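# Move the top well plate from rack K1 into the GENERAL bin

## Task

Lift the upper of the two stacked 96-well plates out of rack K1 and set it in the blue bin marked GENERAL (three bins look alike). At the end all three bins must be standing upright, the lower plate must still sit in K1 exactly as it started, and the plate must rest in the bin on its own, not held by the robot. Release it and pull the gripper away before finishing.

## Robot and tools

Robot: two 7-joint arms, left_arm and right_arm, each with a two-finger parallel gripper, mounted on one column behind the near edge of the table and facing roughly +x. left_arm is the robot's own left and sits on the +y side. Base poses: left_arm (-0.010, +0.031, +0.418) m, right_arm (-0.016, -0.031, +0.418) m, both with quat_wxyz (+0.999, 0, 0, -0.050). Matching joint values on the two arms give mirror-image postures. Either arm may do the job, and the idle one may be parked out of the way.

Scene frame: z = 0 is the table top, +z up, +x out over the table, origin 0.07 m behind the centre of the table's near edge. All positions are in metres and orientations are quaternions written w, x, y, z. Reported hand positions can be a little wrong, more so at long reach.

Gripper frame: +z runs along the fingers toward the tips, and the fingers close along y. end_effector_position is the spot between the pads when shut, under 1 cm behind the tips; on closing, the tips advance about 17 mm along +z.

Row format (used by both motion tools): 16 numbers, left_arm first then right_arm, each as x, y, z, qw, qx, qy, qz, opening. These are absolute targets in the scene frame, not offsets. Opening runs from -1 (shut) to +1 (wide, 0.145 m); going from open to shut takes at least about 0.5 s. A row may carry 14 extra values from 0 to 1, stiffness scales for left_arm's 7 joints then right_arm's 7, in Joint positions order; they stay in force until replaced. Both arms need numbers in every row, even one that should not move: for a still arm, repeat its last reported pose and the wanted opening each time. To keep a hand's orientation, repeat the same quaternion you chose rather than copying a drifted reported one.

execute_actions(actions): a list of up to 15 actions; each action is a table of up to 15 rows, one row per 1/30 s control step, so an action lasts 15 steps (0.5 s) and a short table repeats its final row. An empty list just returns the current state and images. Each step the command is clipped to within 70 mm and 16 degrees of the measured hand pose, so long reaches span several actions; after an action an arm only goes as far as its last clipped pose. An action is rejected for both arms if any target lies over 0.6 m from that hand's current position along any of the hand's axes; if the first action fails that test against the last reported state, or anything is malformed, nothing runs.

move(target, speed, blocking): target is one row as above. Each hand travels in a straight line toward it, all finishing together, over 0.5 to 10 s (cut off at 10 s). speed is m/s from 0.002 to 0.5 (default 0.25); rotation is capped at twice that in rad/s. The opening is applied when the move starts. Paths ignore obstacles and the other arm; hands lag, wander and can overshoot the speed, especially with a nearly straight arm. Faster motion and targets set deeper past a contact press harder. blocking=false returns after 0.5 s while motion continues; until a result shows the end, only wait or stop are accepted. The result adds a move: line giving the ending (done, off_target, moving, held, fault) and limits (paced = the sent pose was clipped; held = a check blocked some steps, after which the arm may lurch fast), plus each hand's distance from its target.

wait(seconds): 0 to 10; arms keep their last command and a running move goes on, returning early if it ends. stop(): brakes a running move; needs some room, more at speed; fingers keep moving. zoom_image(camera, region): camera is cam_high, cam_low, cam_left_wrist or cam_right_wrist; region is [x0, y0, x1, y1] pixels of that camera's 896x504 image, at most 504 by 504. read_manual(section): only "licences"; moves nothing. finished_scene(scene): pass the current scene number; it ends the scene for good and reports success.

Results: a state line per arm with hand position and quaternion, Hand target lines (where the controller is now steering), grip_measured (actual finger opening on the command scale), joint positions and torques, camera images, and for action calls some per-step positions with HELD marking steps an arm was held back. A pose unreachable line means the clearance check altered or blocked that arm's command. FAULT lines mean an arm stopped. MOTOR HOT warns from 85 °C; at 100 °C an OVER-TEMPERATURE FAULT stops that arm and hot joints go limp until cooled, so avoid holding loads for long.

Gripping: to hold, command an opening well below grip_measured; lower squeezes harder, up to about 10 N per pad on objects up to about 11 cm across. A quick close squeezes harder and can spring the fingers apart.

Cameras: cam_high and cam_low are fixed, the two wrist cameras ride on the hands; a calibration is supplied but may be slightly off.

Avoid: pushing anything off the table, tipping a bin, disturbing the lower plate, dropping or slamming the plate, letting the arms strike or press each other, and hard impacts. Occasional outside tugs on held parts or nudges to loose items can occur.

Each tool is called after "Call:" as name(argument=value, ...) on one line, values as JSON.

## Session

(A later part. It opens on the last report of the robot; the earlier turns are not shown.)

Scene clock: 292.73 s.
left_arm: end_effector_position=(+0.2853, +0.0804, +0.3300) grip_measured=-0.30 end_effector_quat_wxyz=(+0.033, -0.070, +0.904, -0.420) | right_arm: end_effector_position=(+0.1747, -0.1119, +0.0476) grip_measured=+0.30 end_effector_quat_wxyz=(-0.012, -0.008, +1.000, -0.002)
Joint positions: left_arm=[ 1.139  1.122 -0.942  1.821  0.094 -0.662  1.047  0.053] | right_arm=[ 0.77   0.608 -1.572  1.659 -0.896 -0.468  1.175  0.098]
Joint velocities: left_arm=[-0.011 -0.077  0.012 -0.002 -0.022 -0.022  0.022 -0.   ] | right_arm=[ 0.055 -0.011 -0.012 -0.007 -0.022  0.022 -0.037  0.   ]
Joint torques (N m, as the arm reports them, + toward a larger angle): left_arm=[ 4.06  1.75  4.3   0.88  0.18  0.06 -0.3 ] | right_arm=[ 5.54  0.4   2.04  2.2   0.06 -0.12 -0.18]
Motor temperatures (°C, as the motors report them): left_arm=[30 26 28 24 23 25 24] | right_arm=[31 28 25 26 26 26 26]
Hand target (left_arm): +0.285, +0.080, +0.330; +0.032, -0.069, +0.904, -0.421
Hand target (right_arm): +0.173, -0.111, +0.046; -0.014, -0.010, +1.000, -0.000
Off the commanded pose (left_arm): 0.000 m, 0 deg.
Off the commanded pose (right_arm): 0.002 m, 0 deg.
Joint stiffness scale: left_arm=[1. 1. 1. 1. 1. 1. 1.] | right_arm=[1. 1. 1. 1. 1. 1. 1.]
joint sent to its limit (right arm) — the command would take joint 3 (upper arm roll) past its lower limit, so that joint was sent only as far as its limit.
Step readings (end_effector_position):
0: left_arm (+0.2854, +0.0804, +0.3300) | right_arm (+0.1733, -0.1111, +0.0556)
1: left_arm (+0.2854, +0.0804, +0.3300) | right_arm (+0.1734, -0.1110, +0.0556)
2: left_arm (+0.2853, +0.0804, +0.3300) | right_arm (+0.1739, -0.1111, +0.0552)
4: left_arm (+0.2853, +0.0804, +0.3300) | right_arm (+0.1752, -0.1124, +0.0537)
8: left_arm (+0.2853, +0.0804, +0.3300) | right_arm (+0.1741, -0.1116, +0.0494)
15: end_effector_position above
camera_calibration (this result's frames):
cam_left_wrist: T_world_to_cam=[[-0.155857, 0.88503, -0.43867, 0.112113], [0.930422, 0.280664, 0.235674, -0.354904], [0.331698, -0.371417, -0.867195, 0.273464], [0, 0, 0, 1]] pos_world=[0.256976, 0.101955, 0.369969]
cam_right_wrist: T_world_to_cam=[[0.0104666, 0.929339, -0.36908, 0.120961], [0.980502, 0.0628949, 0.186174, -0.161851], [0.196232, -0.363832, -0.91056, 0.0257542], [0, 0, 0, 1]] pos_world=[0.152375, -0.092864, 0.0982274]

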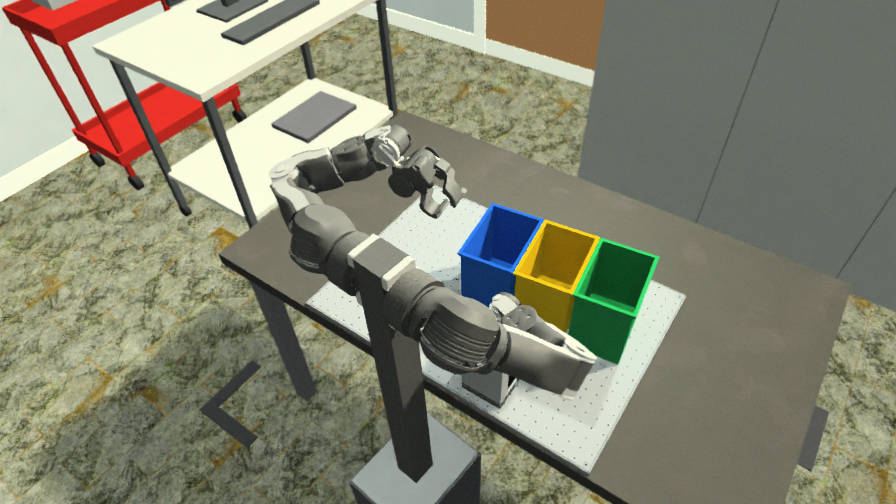

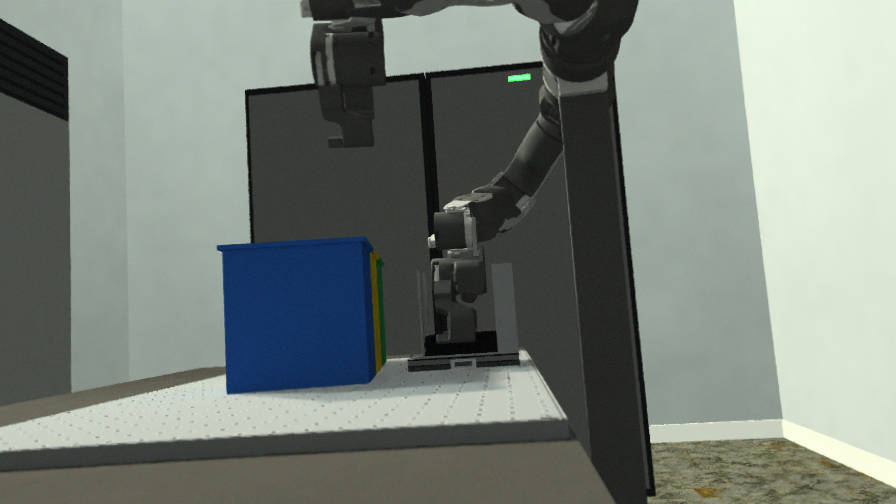

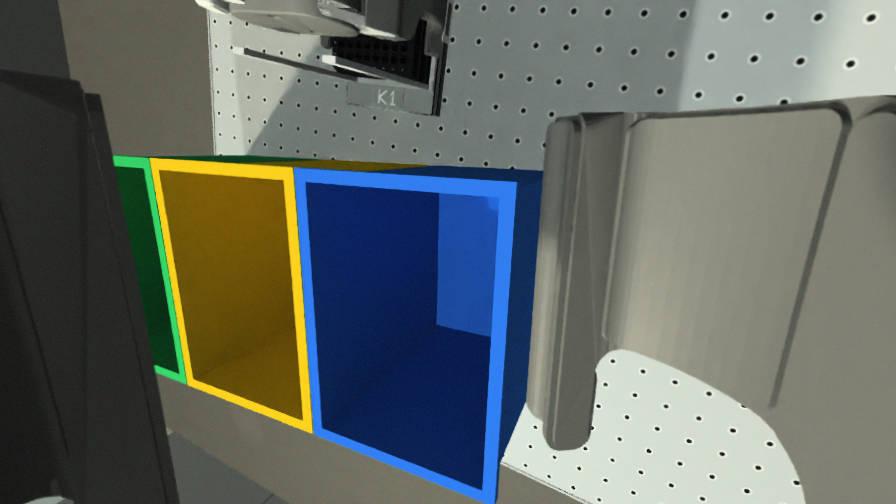

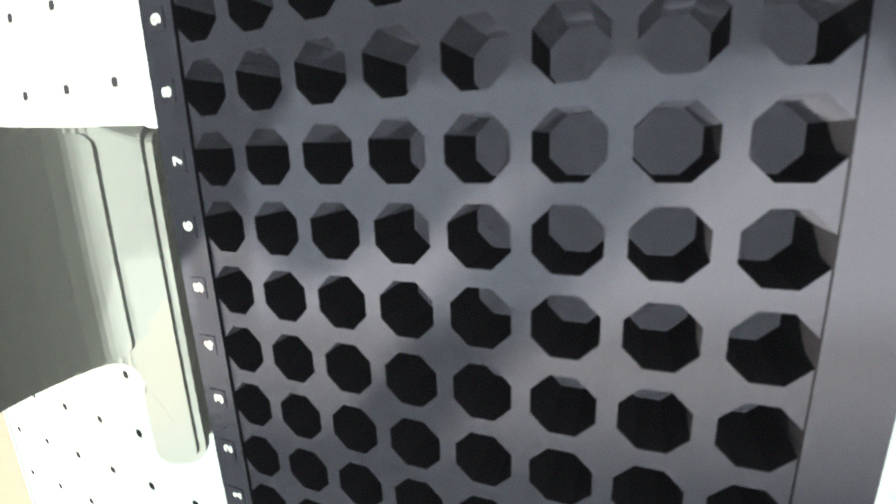

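Call:
execute_actions(actions=[[[0.285,0.08,0.33,-0.0324,0.0695,-0.9037,0.4214,-0.3, 0.1735,-0.111,0.0468,-0.014,-0.01,1,0,0.27],[0.285,0.08,0.33,-0.0324,0.0695,-0.9037,0.4214,-0.3, 0.1735,-0.111,0.0468,-0.014,-0.01,1,0,0.24],[0.285,0.08,0.33,-0.0324,0.0695,-0.9037,0.4214,-0.3, 0.1735,-0.111,0.0468,-0.014,-0.01,1,0,0.21],[0.285,0.08,0.33,-0.0324,0.0695,-0.9037,0.4214,-0.3, 0.1735,-0.111,0.0468,-0.014,-0.01,1,0,0.18],[0.285,0.08,0.33,-0.0324,0.0695,-0.9037,0.4214,-0.3, 0.1735,-0.111,0.0468,-0.014,-0.01,1,0,0.16],[0.285,0.08,0.33,-0.0324,0.0695,-0.9037,0.4214,-0.3, 0.1735,-0.111,0.0468,-0.014,-0.01,1,0,0.14],[0.285,0.08,0.33,-0.0324,0.0695,-0.9037,0.4214,-0.3, 0.1735,-0.111,0.0468,-0.014,-0.01,1,0,0.12],[0.285,0.08,0.33,-0.0324,0.0695,-0.9037,0.4214,-0.3, 0.1735,-0.111,0.0468,-0.014,-0.01,1,0,0.10],[0.285,0.08,0.33,-0.0324,0.0695,-0.9037,0.4214,-0.3, 0.1735,-0.111,0.0468,-0.014,-0.01,1,0,0.08],[0.285,0.08,0.33,-0.0324,0.0695,-0.9037,0.4214,-0.3, 0.1735,-0.111,0.0468,-0.014,-0.01,1,0,0.06],[0.285,0.08,0.33,-0.0324,0.0695,-0.9037,0.4214,-0.3, 0.1735,-0.111,0.0468,-0.014,-0.01,1,0,0.03],[0.285,0.08,0.33,-0.0324,0.0695,-0.9037,0.4214,-0.3, 0.1735,-0.111,0.0468,-0.014,-0.01,1,0,0.0],[0.285,0.08,0.33,-0.0324,0.0695,-0.9037,0.4214,-0.3, 0.1735,-0.111,0.0468,-0.014,-0.01,1,0,-0.05],[0.285,0.08,0.33,-0.0324,0.0695,-0.9037,0.4214,-0.3, 0.1735,-0.111,0.0468,-0.014,-0.01,1,0,-0.12],[0.285,0.08,0.33,-0.0324,0.0695,-0.9037,0.4214,-0.3, 0.1735,-0.111,0.0468,-0.014,-0.01,1,0,-0.2]]])

Scene clock: 302.43 s.
left_arm: end_effector_position=(+0.2853, +0.0804, +0.3300) grip_measured=-0.30 end_effector_quat_wxyz=(+0.033, -0.070, +0.904, -0.420) | right_arm: end_effector_position=(+0.1750, -0.1131, +0.0476) grip_measured=+0.12 end_effector_quat_wxyz=(-0.011, -0.009, +1.000, -0.005)
Joint positions: left_arm=[ 1.139  1.122 -0.942  1.821  0.094 -0.662  1.047  0.053] | right_arm=[ 0.77   0.609 -1.572  1.659 -0.899 -0.471  1.179  0.085]
Joint velocities: left_arm=[-0.033 -0.099 -0.012 -0.017  0.081 -0.037 -0.022 -0.   ] | right_arm=[-0.033 -0.011 -0.012  0.002 -0.051  0.095 -0.066 -0.   ]
Joint torques (N m, as the arm reports them, + toward a larger angle): left_arm=[ 4.05  1.73  4.31  0.8   0.18  0.06 -0.29] | right_arm=[ 5.36  0.05  2.49  2.43  0.18 -0.06 -0.24]
Motor temperatures (°C, as the motors report them): left_arm=[30 26 28 24 23 25 24] | right_arm=[30 28 25 26 26 26 26]
Hand target (left_arm): +0.285, +0.080, +0.330; +0.032, -0.070, +0.904, -0.421
Hand target (right_arm): +0.173, -0.111, +0.047; -0.014, -0.010, +1.000, +0.000
Off the commanded pose (left_arm): 0.000 m, 0 deg.
Off the commanded pose (right_arm): 0.003 m, 1 deg.
Joint stiffness scale: left_arm=[1. 1. 1. 1. 1. 1. 1.] | right_arm=[1. 1. 1. 1. 1. 1. 1.]
Step readings (end_effector_position):
0: left_arm (+0.2853, +0.0804, +0.3300) | right_arm (+0.1747, -0.1118, +0.0476)
1: left_arm (+0.2853, +0.0804, +0.3300) | right_arm (+0.1747, -0.1118, +0.0476)
2: left_arm (+0.2853, +0.0804, +0.3300) | right_arm (+0.1747, -0.1116, +0.0476)
4: left_arm (+0.2853, +0.0804, +0.3300) | right_arm (+0.1747, -0.1117, +0.0476)
8: left_arm (+0.2853, +0.0804, +0.3300) | right_arm (+0.1750, -0.1131, +0.0476)
15: end_effector_position above
camera_calibration (this result's frames):
cam_left_wrist: T_world_to_cam=[[-0.155857, 0.88503, -0.43867, 0.112113], [0.930422, 0.280664, 0.235674, -0.354904], [0.331698, -0.371417, -0.867195, 0.273464], [0, 0, 0, 1]] pos_world=[0.256976, 0.101955, 0.369969]
cam_right_wrist: T_world_to_cam=[[0.00760865, 0.927263, -0.374334, 0.122634], [0.979985, 0.0675546, 0.187258, -0.161453], [0.198926, -0.368267, -0.908189, 0.0241118], [0, 0, 0, 1]] pos_world=[0.152492, -0.0939277, 0.0980378]

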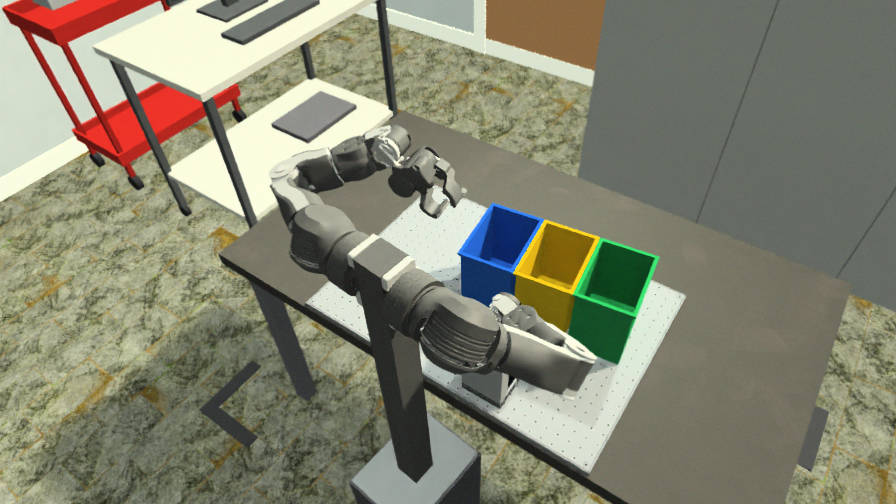

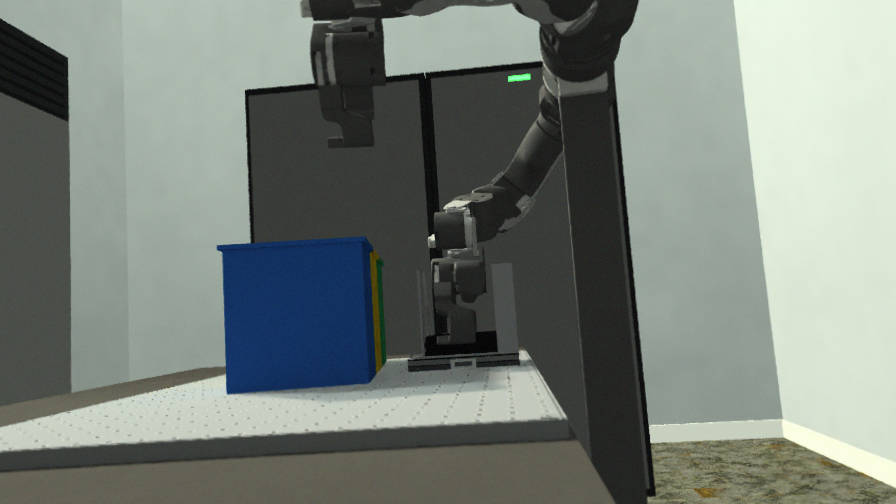

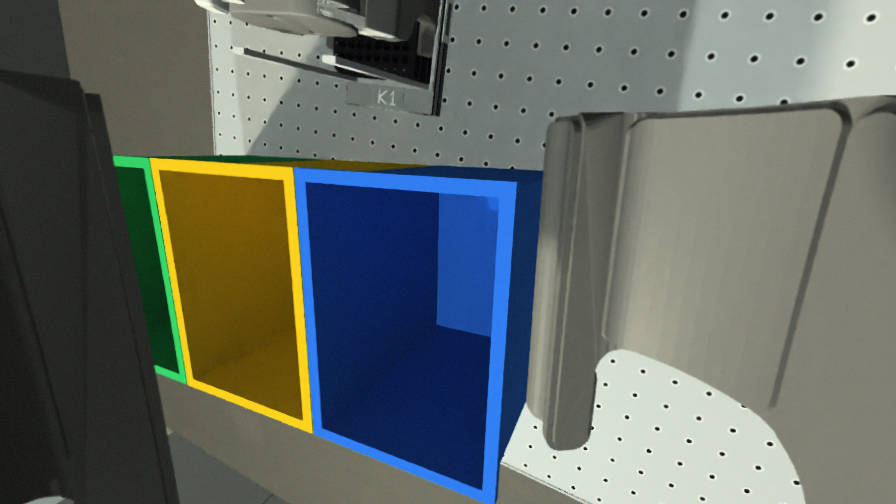

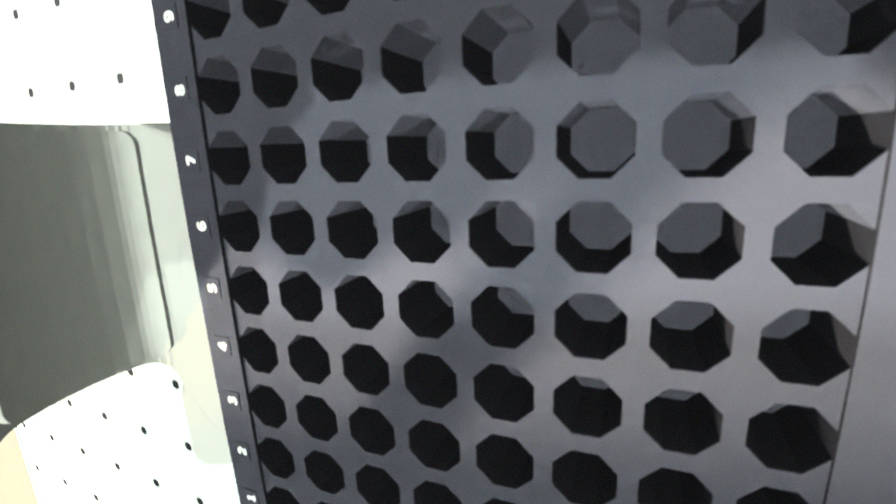

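Call:
move(target=[0.285,0.08,0.33,-0.0324,0.0695,-0.9037,0.4214,-0.3, 0.1758,-0.114,0.072,-0.012,-0.01,1,-0.002,-0.5], speed=0.04)

Scene clock: 308.40 s.
left_arm: end_effector_position=(+0.2853, +0.0804, +0.3300) grip_measured=-0.30 end_effector_quat_wxyz=(+0.033, -0.070, +0.904, -0.420) | right_arm: end_effector_position=(+0.1756, -0.1132, +0.0713) grip_measured=+0.12 end_effector_quat_wxyz=(-0.013, -0.011, +1.000, +0.000)
Joint positions: left_arm=[ 1.139  1.122 -0.942  1.821  0.094 -0.662  1.047  0.053] | right_arm=[ 0.835  0.649 -1.572  1.753 -0.809 -0.463  1.237  0.085]
Joint velocities: left_arm=[ 0.011  0.033  0.012 -0.002 -0.007  0.022 -0.051  0.   ] | right_arm=[-0.033 -0.033  0.002 -0.012 -0.051  0.022  0.007 -0.   ]
Joint torques (N m, as the arm reports them, + toward a larger angle): left_arm=[ 4.05  1.75  4.3   0.81  0.18  0.06 -0.3 ] | right_arm=[7.05 0.8  2.56 3.03 0.17 0.06 0.18]
Motor temperatures (°C, as the motors report them): left_arm=[30 26 28 24 23 25 24] | right_arm=[30 28 25 26 26 26 26]
Hand target (left_arm): +0.285, +0.080, +0.330; +0.032, -0.070, +0.904, -0.421
Hand target (right_arm): +0.176, -0.114, +0.072; -0.012, -0.010, +1.000, -0.002
Off the commanded pose (left_arm): 0.000 m, 0 deg.
Off the commanded pose (right_arm): 0.001 m, 0 deg.
Joint stiffness scale: left_arm=[1. 1. 1. 1. 1. 1. 1.] | right_arm=[1. 1. 1. 1. 1. 1. 1.]
move: done
camera_calibration (this result's frames):
cam_left_wrist: T_world_to_cam=[[-0.155857, 0.88503, -0.43867, 0.112113], [0.930422, 0.280664, 0.235674, -0.354904], [0.331698, -0.371417, -0.867195, 0.273464], [0, 0, 0, 1]] pos_world=[0.256976, 0.101955, 0.369969]
cam_right_wrist: T_world_to_cam=[[0.00392373, 0.931082, -0.364788, 0.131971], [0.980542, 0.0680151, 0.184148, -0.166382], [0.196268, -0.358413, -0.912699, 0.0473568], [0, 0, 0, 1]] pos_world=[0.153332, -0.0945858, 0.122003]

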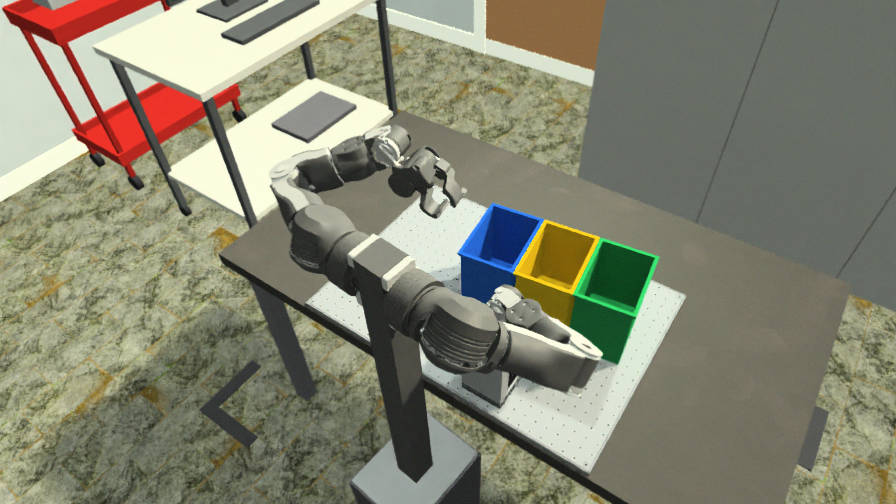

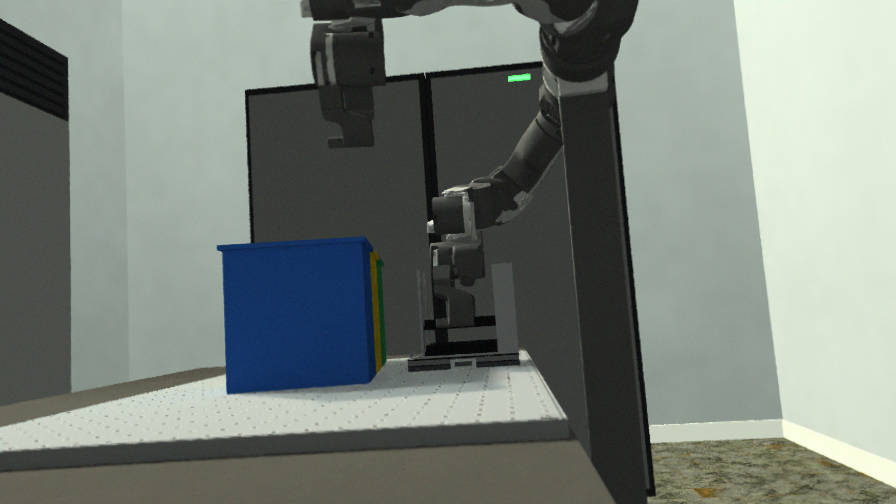

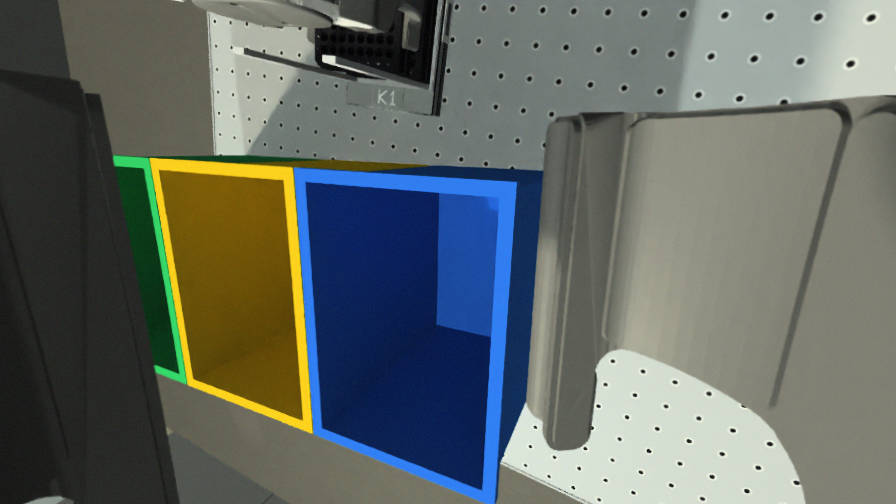

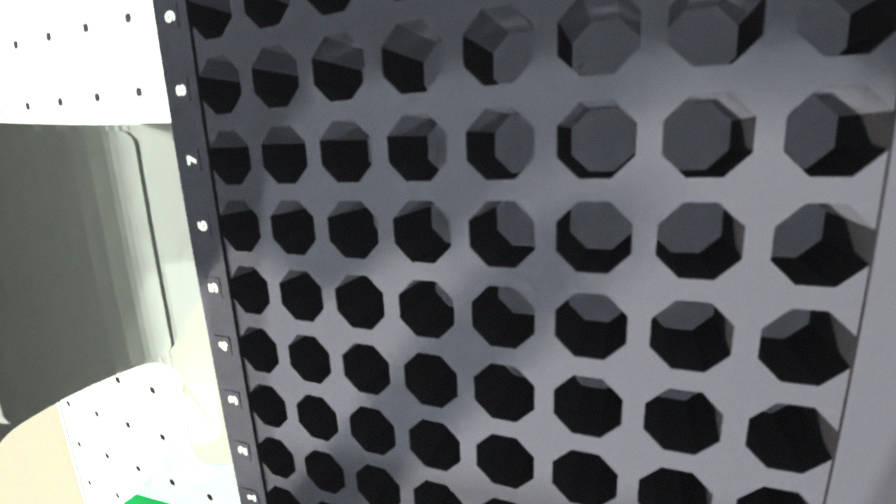

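Call:
move(target=[0.285,0.08,0.33,-0.0324,0.0695,-0.9037,0.4214,-0.3, 0.1775,-0.1145,0.18,-0.012,-0.01,1,-0.002,-0.5], speed=0.08)

Scene clock: 312.37 s.
left_arm: end_effector_position=(+0.2853, +0.0804, +0.3300) grip_measured=-0.30 end_effector_quat_wxyz=(+0.033, -0.070, +0.904, -0.420) | right_arm: end_effector_position=(+0.1808, -0.1128, +0.1807) grip_measured=+0.12 end_effector_quat_wxyz=(-0.009, -0.012, +1.000, +0.002)
Joint positions: left_arm=[ 1.139  1.122 -0.942  1.821  0.094 -0.662  1.047  0.053] | right_arm=[ 1.212  0.74  -1.555  2.049 -0.35  -0.376  1.491  0.085]
Joint velocities: left_arm=[-0.055  0.033  0.007 -0.017  0.051  0.007 -0.037 -0.   ] | right_arm=[ 0.033 -0.011 -0.007 -0.007 -0.007 -0.066  0.051 -0.   ]
Joint torques (N m, as the arm reports them, + toward a larger angle): left_arm=[ 4.04  1.76  4.3   0.81  0.19  0.06 -0.3 ] | right_arm=[6.94 0.84 2.52 1.35 0.19 0.11 0.14]
Motor temperatures (°C, as the motors report them): left_arm=[30 26 28 24 23 25 24] | right_arm=[31 28 25 26 26 26 26]
Hand target (left_arm): +0.285, +0.080, +0.330; +0.032, -0.070, +0.904, -0.421
Hand target (right_arm): +0.180, -0.114, +0.180; -0.011, -0.010, +1.000, -0.001
Off the commanded pose (left_arm): 0.000 m, 0 deg.
Off the commanded pose (right_arm): 0.004 m, 1 deg.
Joint stiffness scale: left_arm=[1. 1. 1. 1. 1. 1. 1.] | right_arm=[1. 1. 1. 1. 1. 1. 1.]
move: off_target (right_arm)
camera_calibration (this result's frames):
cam_left_wrist: T_world_to_cam=[[-0.155857, 0.88503, -0.43867, 0.112113], [0.930422, 0.280664, 0.235674, -0.354904], [0.331698, -0.371417, -0.867195, 0.273464], [0, 0, 0, 1]] pos_world=[0.256976, 0.101955, 0.369969]
cam_right_wrist: T_world_to_cam=[[0.00379807, 0.932209, -0.3619, 0.171111], [0.978979, 0.0703357, 0.19145, -0.192343], [0.203926, -0.35502, -0.912346, 0.145288], [0, 0, 0, 1]] pos_world=[0.158022, -0.0944023, 0.231302]

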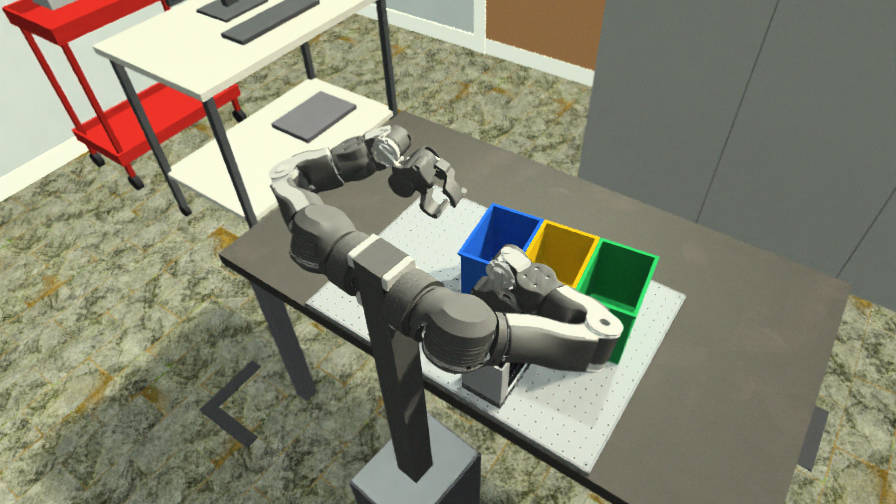

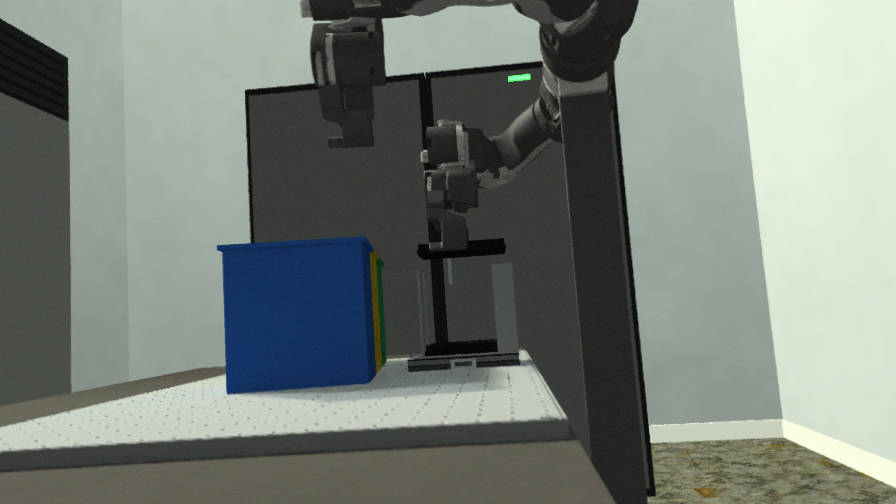

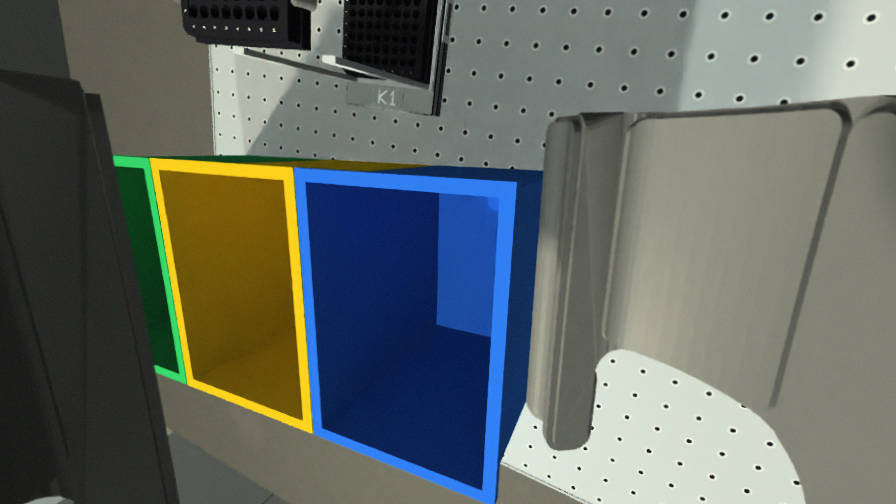

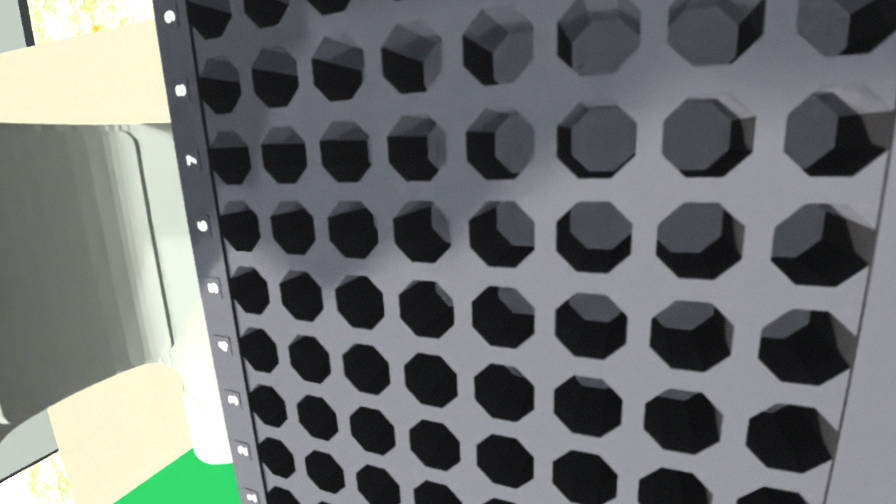

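Call:
move(target=[0.275,0.06,0.35,-0.0324,0.0695,-0.9037,0.4214,-0.3, 0.289,-0.031,0.273,-0.2597,0.6116,0.7135,0.2226,-0.5], speed=0.35)

Scene clock: 338.07 s.
left_arm: end_effector_position=(+0.2750, +0.0599, +0.3504) grip_measured=-0.30 end_effector_quat_wxyz=(+0.032, -0.069, +0.903, -0.424) | right_arm: end_effector_position=(+0.2912, -0.0307, +0.2732) grip_measured=+0.12 end_effector_quat_wxyz=(-0.256, +0.607, +0.717, +0.228)
Joint positions: left_arm=[ 1.215  1.076 -0.942  1.883  0.15  -0.537  1.101  0.053] | right_arm=[ 1.226  0.471 -1.112  1.389  0.326  0.546  1.373  0.085]
Joint velocities: left_arm=[-0.055 -0.165 -0.012 -0.002 -0.022 -0.051 -0.051  0.   ] | right_arm=[ 0.055  0.121 -0.007 -0.007  0.007  0.007 -0.007 -0.   ]
Joint torques (N m, as the arm reports them, + toward a larger angle): left_arm=[5.12 0.85 3.8  0.55 0.25 0.23 0.  ] | right_arm=[ 8.64 -0.1   3.74  1.09  0.47  0.09 -0.19]
Motor temperatures (°C, as the motors report them): left_arm=[30 26 28 24 23 25 24] | right_arm=[32 28 25 26 26 26 26]
Hand target (left_arm): +0.275, +0.060, +0.350; +0.031, -0.069, +0.904, -0.422
Hand target (right_arm): +0.292, -0.030, +0.273; -0.258, +0.609, +0.714, +0.230
Off the commanded pose (left_arm): 0.000 m, 0 deg.
Off the commanded pose (right_arm): 0.002 m, 1 deg.
Joint stiffness scale: left_arm=[1. 1. 1. 1. 1. 1. 1.] | right_arm=[1. 1. 1. 1. 1. 1. 1.]
move: done
camera_calibration (this result's frames):
cam_left_wrist: T_world_to_cam=[[-0.153292, 0.881656, -0.446301, 0.139691], [0.931137, 0.2801, 0.233511, -0.343778], [0.330885, -0.379772, -0.86388, 0.286513], [0, 0, 0, 1]] pos_world=[0.246715, 0.081943, 0.390133]
cam_right_wrist: T_world_to_cam=[[0.889499, 0.356602, -0.285705, -0.168703], [0.194982, -0.861693, -0.468474, 0.0560229], [-0.413249, 0.360999, -0.836005, 0.41719], [0, 0, 0, 1]] pos_world=[0.311541, -0.0421709, 0.326819]

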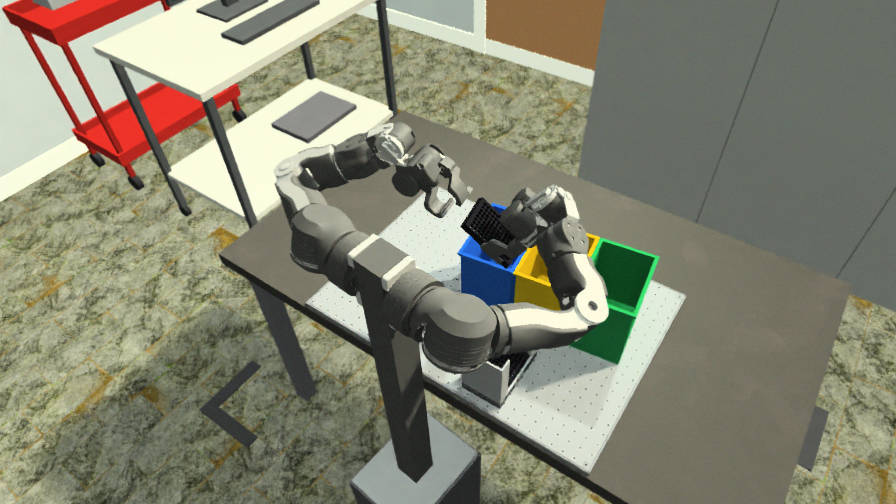

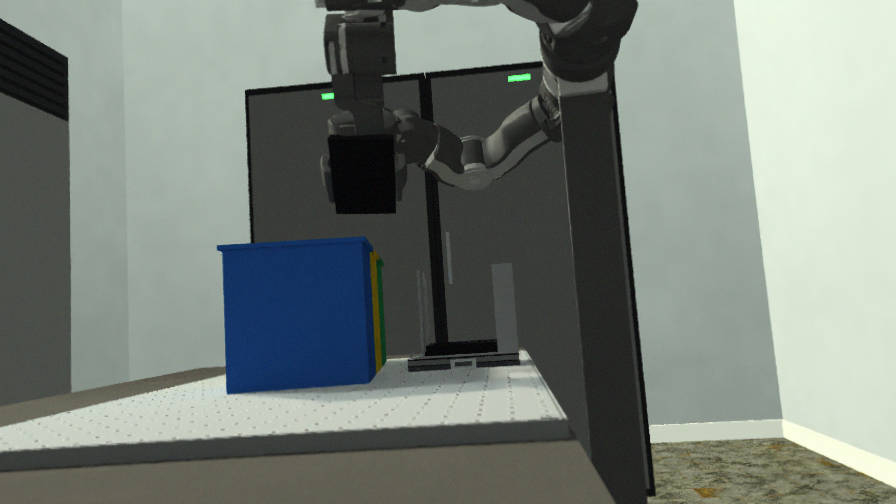

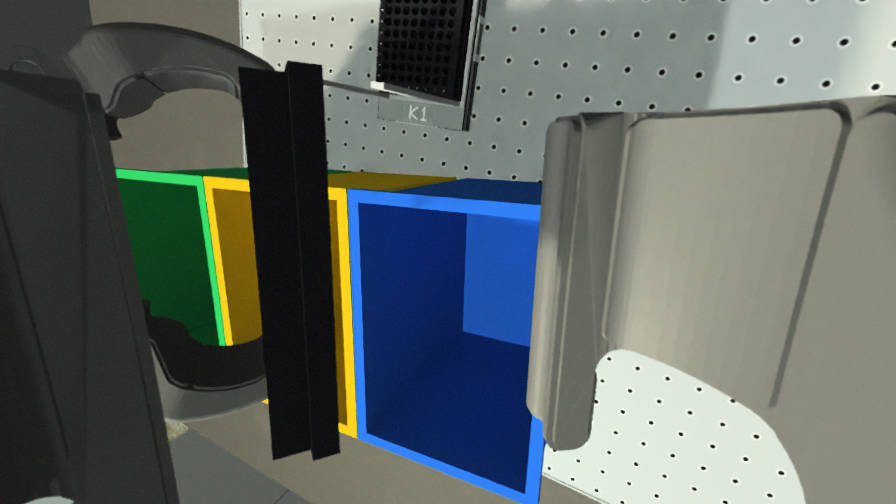

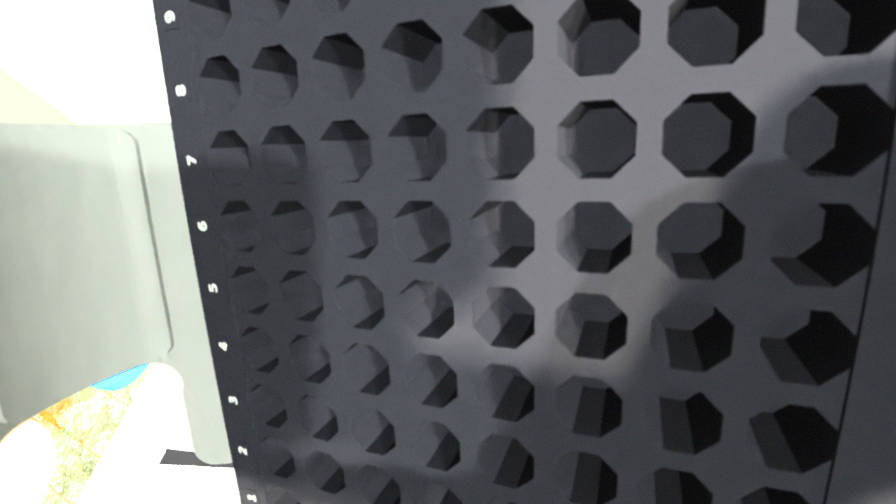

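Call:
move(target=[0.2867,0.0163,0.3261,-0.0366,0.0605,-0.9044,0.4211,-0.4, 0.2915,-0.0305,0.273,-0.257,0.608,0.716,0.229,-0.5], speed=0.08)

Scene clock: 356.83 s.
left_arm: end_effector_position=(+0.2860, +0.0157, +0.3266) grip_measured=-0.40 end_effector_quat_wxyz=(+0.036, -0.059, +0.905, -0.421) | right_arm: end_effector_position=(+0.2912, -0.0307, +0.2732) grip_measured=+0.12 end_effector_quat_wxyz=(-0.256, +0.607, +0.717, +0.228)
Joint positions: left_arm=[ 1.148  0.862 -0.953  1.84  -0.042 -0.45   1.074  0.046] | right_arm=[ 1.226  0.471 -1.112  1.389  0.326  0.546  1.372  0.085]
Joint velocities: left_arm=[-0.033  0.055  0.007 -0.007 -0.037 -0.022  0.022 -0.   ] | right_arm=[-0.033  0.033 -0.022 -0.002  0.037 -0.037  0.007 -0.   ]
Joint torques (N m, as the arm reports them, + toward a larger angle): left_arm=[ 4.72  1.14  4.07  0.7   0.09  0.24 -0.24] | right_arm=[ 9.4  -0.2   3.44  1.23  0.45 -0.01 -0.12]
Motor temperatures (°C, as the motors report them): left_arm=[31 26 28 24 23 25 24] | right_arm=[33 28 26 25 26 26 26]
Hand target (left_arm): +0.287, +0.016, +0.326; +0.036, -0.062, +0.904, -0.421
Hand target (right_arm): +0.292, -0.031, +0.273; -0.257, +0.608, +0.716, +0.229
Off the commanded pose (left_arm): 0.001 m, 0 deg.
Off the commanded pose (right_arm): 0.000 m, 0 deg.
Joint stiffness scale: left_arm=[1. 1. 1. 1. 1. 1. 1.] | right_arm=[1. 1. 1. 1. 1. 1. 1.]
move: done
camera_calibration (this result's frames):
cam_left_wrist: T_world_to_cam=[[-0.133025, 0.887331, -0.441529, 0.162367], [0.931504, 0.264097, 0.250104, -0.341385], [0.338532, -0.378016, -0.861684, 0.242593], [0, 0, 0, 1]] pos_world=[0.257475, 0.03779, 0.36611]
cam_right_wrist: T_world_to_cam=[[0.889668, 0.356398, -0.285432, -0.168892], [0.194904, -0.861717, -0.468461, 0.0560384], [-0.41292, 0.361143, -0.836106, 0.417149], [0, 0, 0, 1]] pos_world=[0.311584, -0.0421686, 0.326825]

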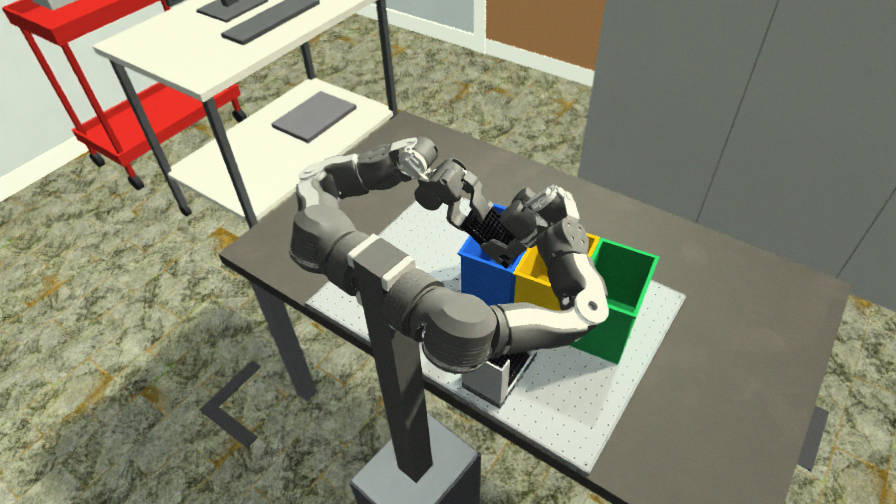

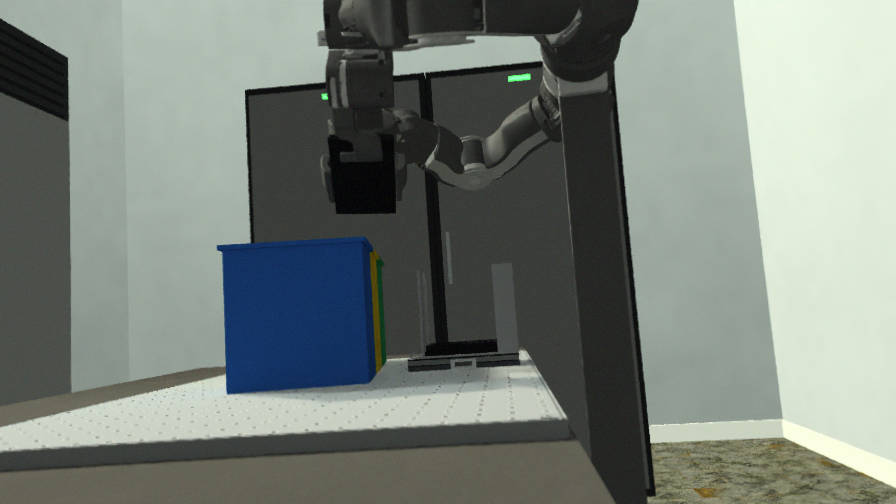

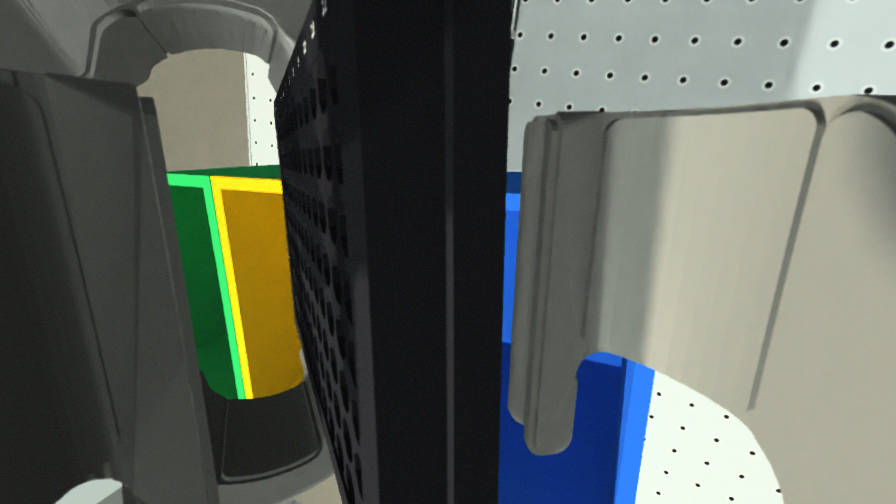

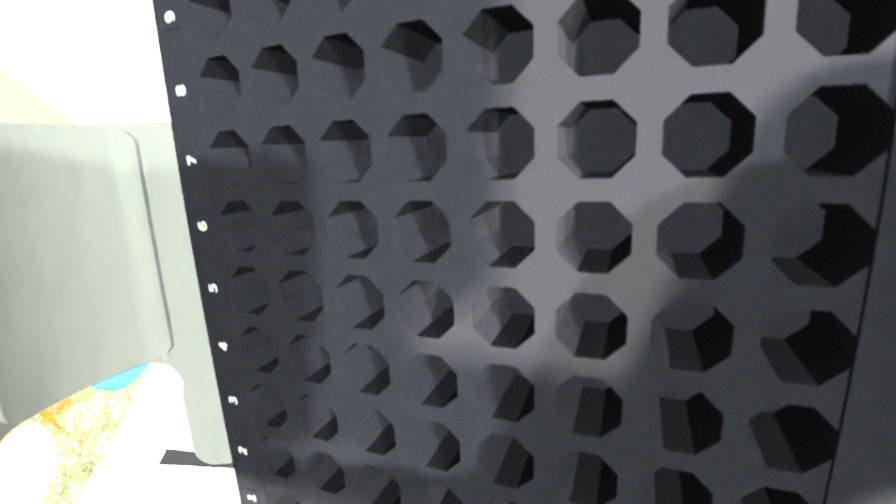

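Call:
execute_actions(actions=[[[0.2868,0.0155,0.3255,-0.0366,0.0605,-0.9044,0.4211,-0.44, 0.2915,-0.0305,0.273,-0.257,0.608,0.716,0.229,-0.5],[0.2869,0.0148,0.3249,-0.0366,0.0605,-0.9044,0.4211,-0.48, 0.2915,-0.0305,0.273,-0.257,0.608,0.716,0.229,-0.5],[0.287,0.014,0.3242,-0.0366,0.0605,-0.9044,0.4211,-0.52, 0.2915,-0.0305,0.273,-0.257,0.608,0.716,0.229,-0.5],[0.287,0.014,0.3238,-0.0366,0.0605,-0.9044,0.4211,-0.56, 0.2915,-0.0305,0.273,-0.257,0.608,0.716,0.229,-0.5],[0.287,0.014,0.3238,-0.0366,0.0605,-0.9044,0.4211,-0.60, 0.2915,-0.0305,0.273,-0.257,0.608,0.716,0.229,-0.5],[0.287,0.014,0.3238,-0.0366,0.0605,-0.9044,0.4211,-0.64, 0.2915,-0.0305,0.273,-0.257,0.608,0.716,0.229,-0.5],[0.287,0.014,0.3238,-0.0366,0.0605,-0.9044,0.4211,-0.68, 0.2915,-0.0305,0.273,-0.257,0.608,0.716,0.229,-0.5],[0.287,0.014,0.3238,-0.0366,0.0605,-0.9044,0.4211,-0.72, 0.2915,-0.0305,0.273,-0.257,0.608,0.716,0.229,-0.5],[0.287,0.014,0.3238,-0.0366,0.0605,-0.9044,0.4211,-0.75, 0.2915,-0.0305,0.273,-0.257,0.608,0.716,0.229,-0.5],[0.287,0.014,0.3238,-0.0366,0.0605,-0.9044,0.4211,-0.78, 0.2915,-0.0305,0.273,-0.257,0.608,0.716,0.229,-0.5],[0.287,0.014,0.3238,-0.0366,0.0605,-0.9044,0.4211,-0.81, 0.2915,-0.0305,0.273,-0.257,0.608,0.716,0.229,-0.5],[0.287,0.014,0.3238,-0.0366,0.0605,-0.9044,0.4211,-0.84, 0.2915,-0.0305,0.273,-0.257,0.608,0.716,0.229,-0.5],[0.287,0.014,0.3238,-0.0366,0.0605,-0.9044,0.4211,-0.88, 0.2915,-0.0305,0.273,-0.257,0.608,0.716,0.229,-0.5],[0.287,0.014,0.3238,-0.0366,0.0605,-0.9044,0.4211,-0.93, 0.2915,-0.0305,0.273,-0.257,0.608,0.716,0.229,-0.5],[0.287,0.014,0.3238,-0.0366,0.0605,-0.9044,0.4211,-1.0, 0.2915,-0.0305,0.273,-0.257,0.608,0.716,0.229,-0.5]]])

Scene clock: 368.10 s.
left_arm: end_effector_position=(+0.2867, +0.0143, +0.3240) grip_measured=-0.83 end_effector_quat_wxyz=(+0.037, -0.059, +0.905, -0.420) | right_arm: end_effector_position=(+0.2913, -0.0307, +0.2732) grip_measured=+0.12 end_effector_quat_wxyz=(-0.256, +0.607, +0.717, +0.229)
Joint positions: left_arm=[ 1.14   0.854 -0.953  1.838 -0.056 -0.447  1.071  0.013] | right_arm=[ 1.226  0.471 -1.112  1.389  0.326  0.546  1.372  0.085]
Joint velocities: left_arm=[ 0.033 -0.011  0.002 -0.002 -0.007  0.022 -0.007 -0.   ] | right_arm=[-0.011 -0.033 -0.017  0.002  0.066 -0.022  0.022 -0.   ]
Joint torques (N m, as the arm reports them, + toward a larger angle): left_arm=[ 4.76  0.94  4.18  0.82  0.1   0.16 -0.27] | right_arm=[ 9.37 -0.11  3.38  1.28  0.44  0.01 -0.09]
Motor temperatures (°C, as the motors report them): left_arm=[31 26 28 24 23 25 24] | right_arm=[34 28 26 25 26 26 26]
Hand target (left_arm): +0.287, +0.014, +0.324; +0.037, -0.061, +0.904, -0.421
Hand target (right_arm): +0.291, -0.030, +0.273; -0.257, +0.608, +0.716, +0.229
Off the commanded pose (left_arm): 0.000 m, 0 deg.
Off the commanded pose (right_arm): 0.000 m, 0 deg.
Joint stiffness scale: left_arm=[1. 1. 1. 1. 1. 1. 1.] | right_arm=[1. 1. 1. 1. 1. 1. 1.]
Step readings (end_effector_position):
0: left_arm (+0.2860, +0.0157, +0.3266) | right_arm (+0.2912, -0.0307, +0.2732)
1: left_arm (+0.2862, +0.0158, +0.3264) | right_arm (+0.2912, -0.0307, +0.2732)
2: left_arm (+0.2866, +0.0158, +0.3261) | right_arm (+0.2912, -0.0307, +0.2732)
4: left_arm (+0.2865, +0.0143, +0.3248) | right_arm (+0.2912, -0.0307, +0.2732)
8: left_arm (+0.2865, +0.0143, +0.3240) | right_arm (+0.2912, -0.0307, +0.2732)
15: end_effector_position above
camera_calibration (this result's frames):
cam_left_wrist: T_world_to_cam=[[-0.134486, 0.888237, -0.439258, 0.162132], [0.9308, 0.265286, 0.251464, -0.341318], [0.339889, -0.375043, -0.862449, 0.239367], [0, 0, 0, 1]] pos_world=[0.258145, 0.0363078, 0.363489]
cam_right_wrist: T_world_to_cam=[[0.890007, 0.355989, -0.284884, -0.169268], [0.19475, -0.861766, -0.468436, 0.0560693], [-0.412262, 0.361431, -0.836306, 0.417066], [0, 0, 0, 1]] pos_world=[0.311671, -0.0421642, 0.326838]

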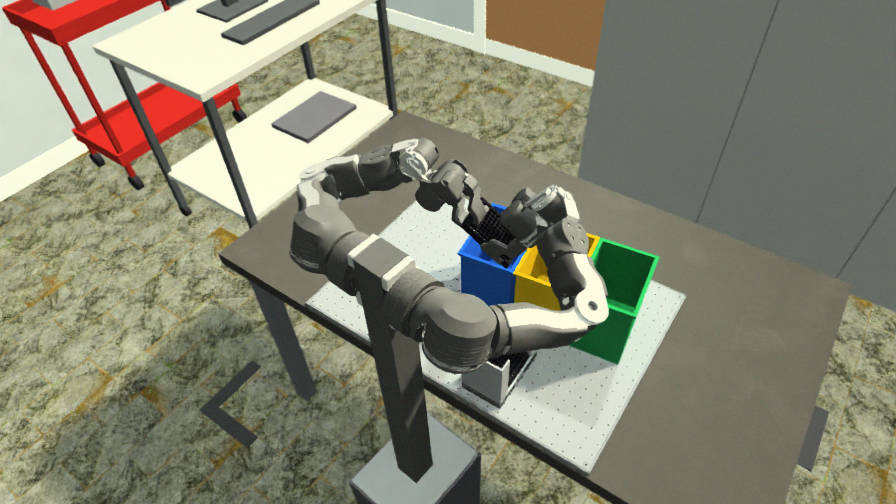

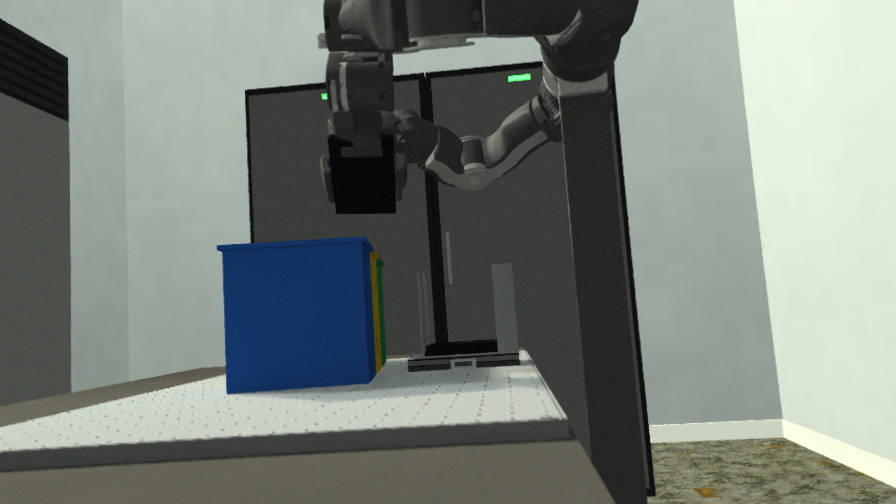

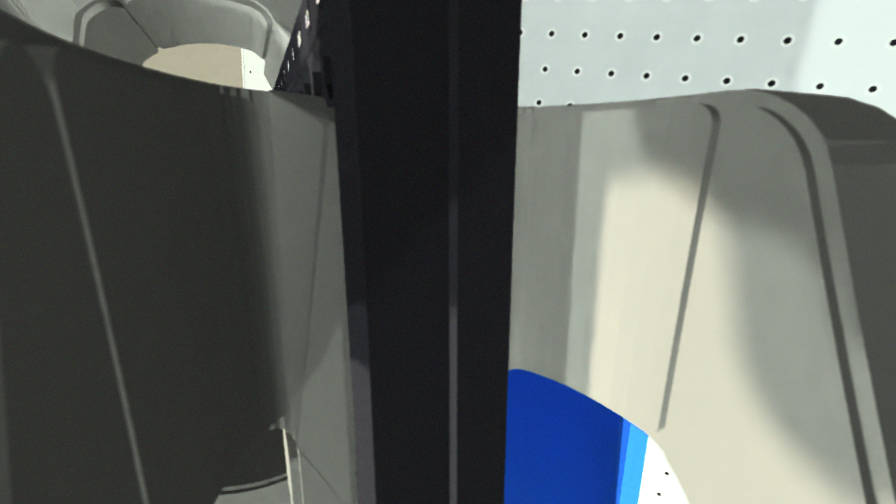

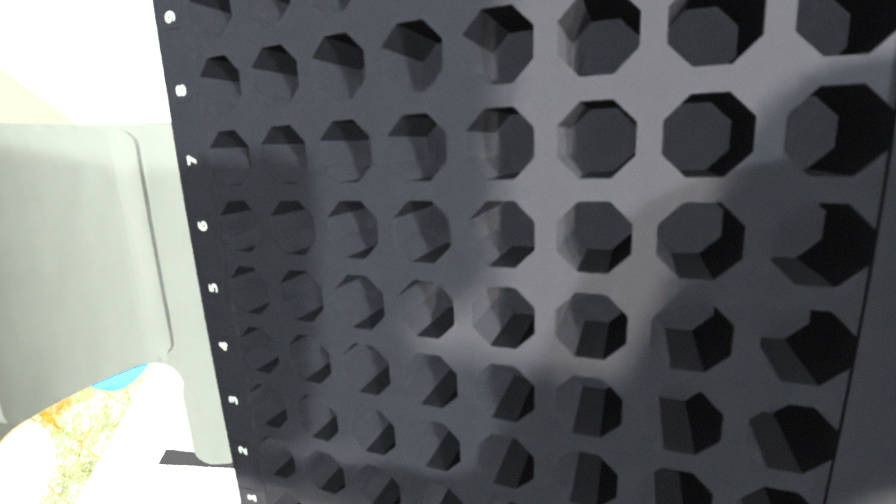

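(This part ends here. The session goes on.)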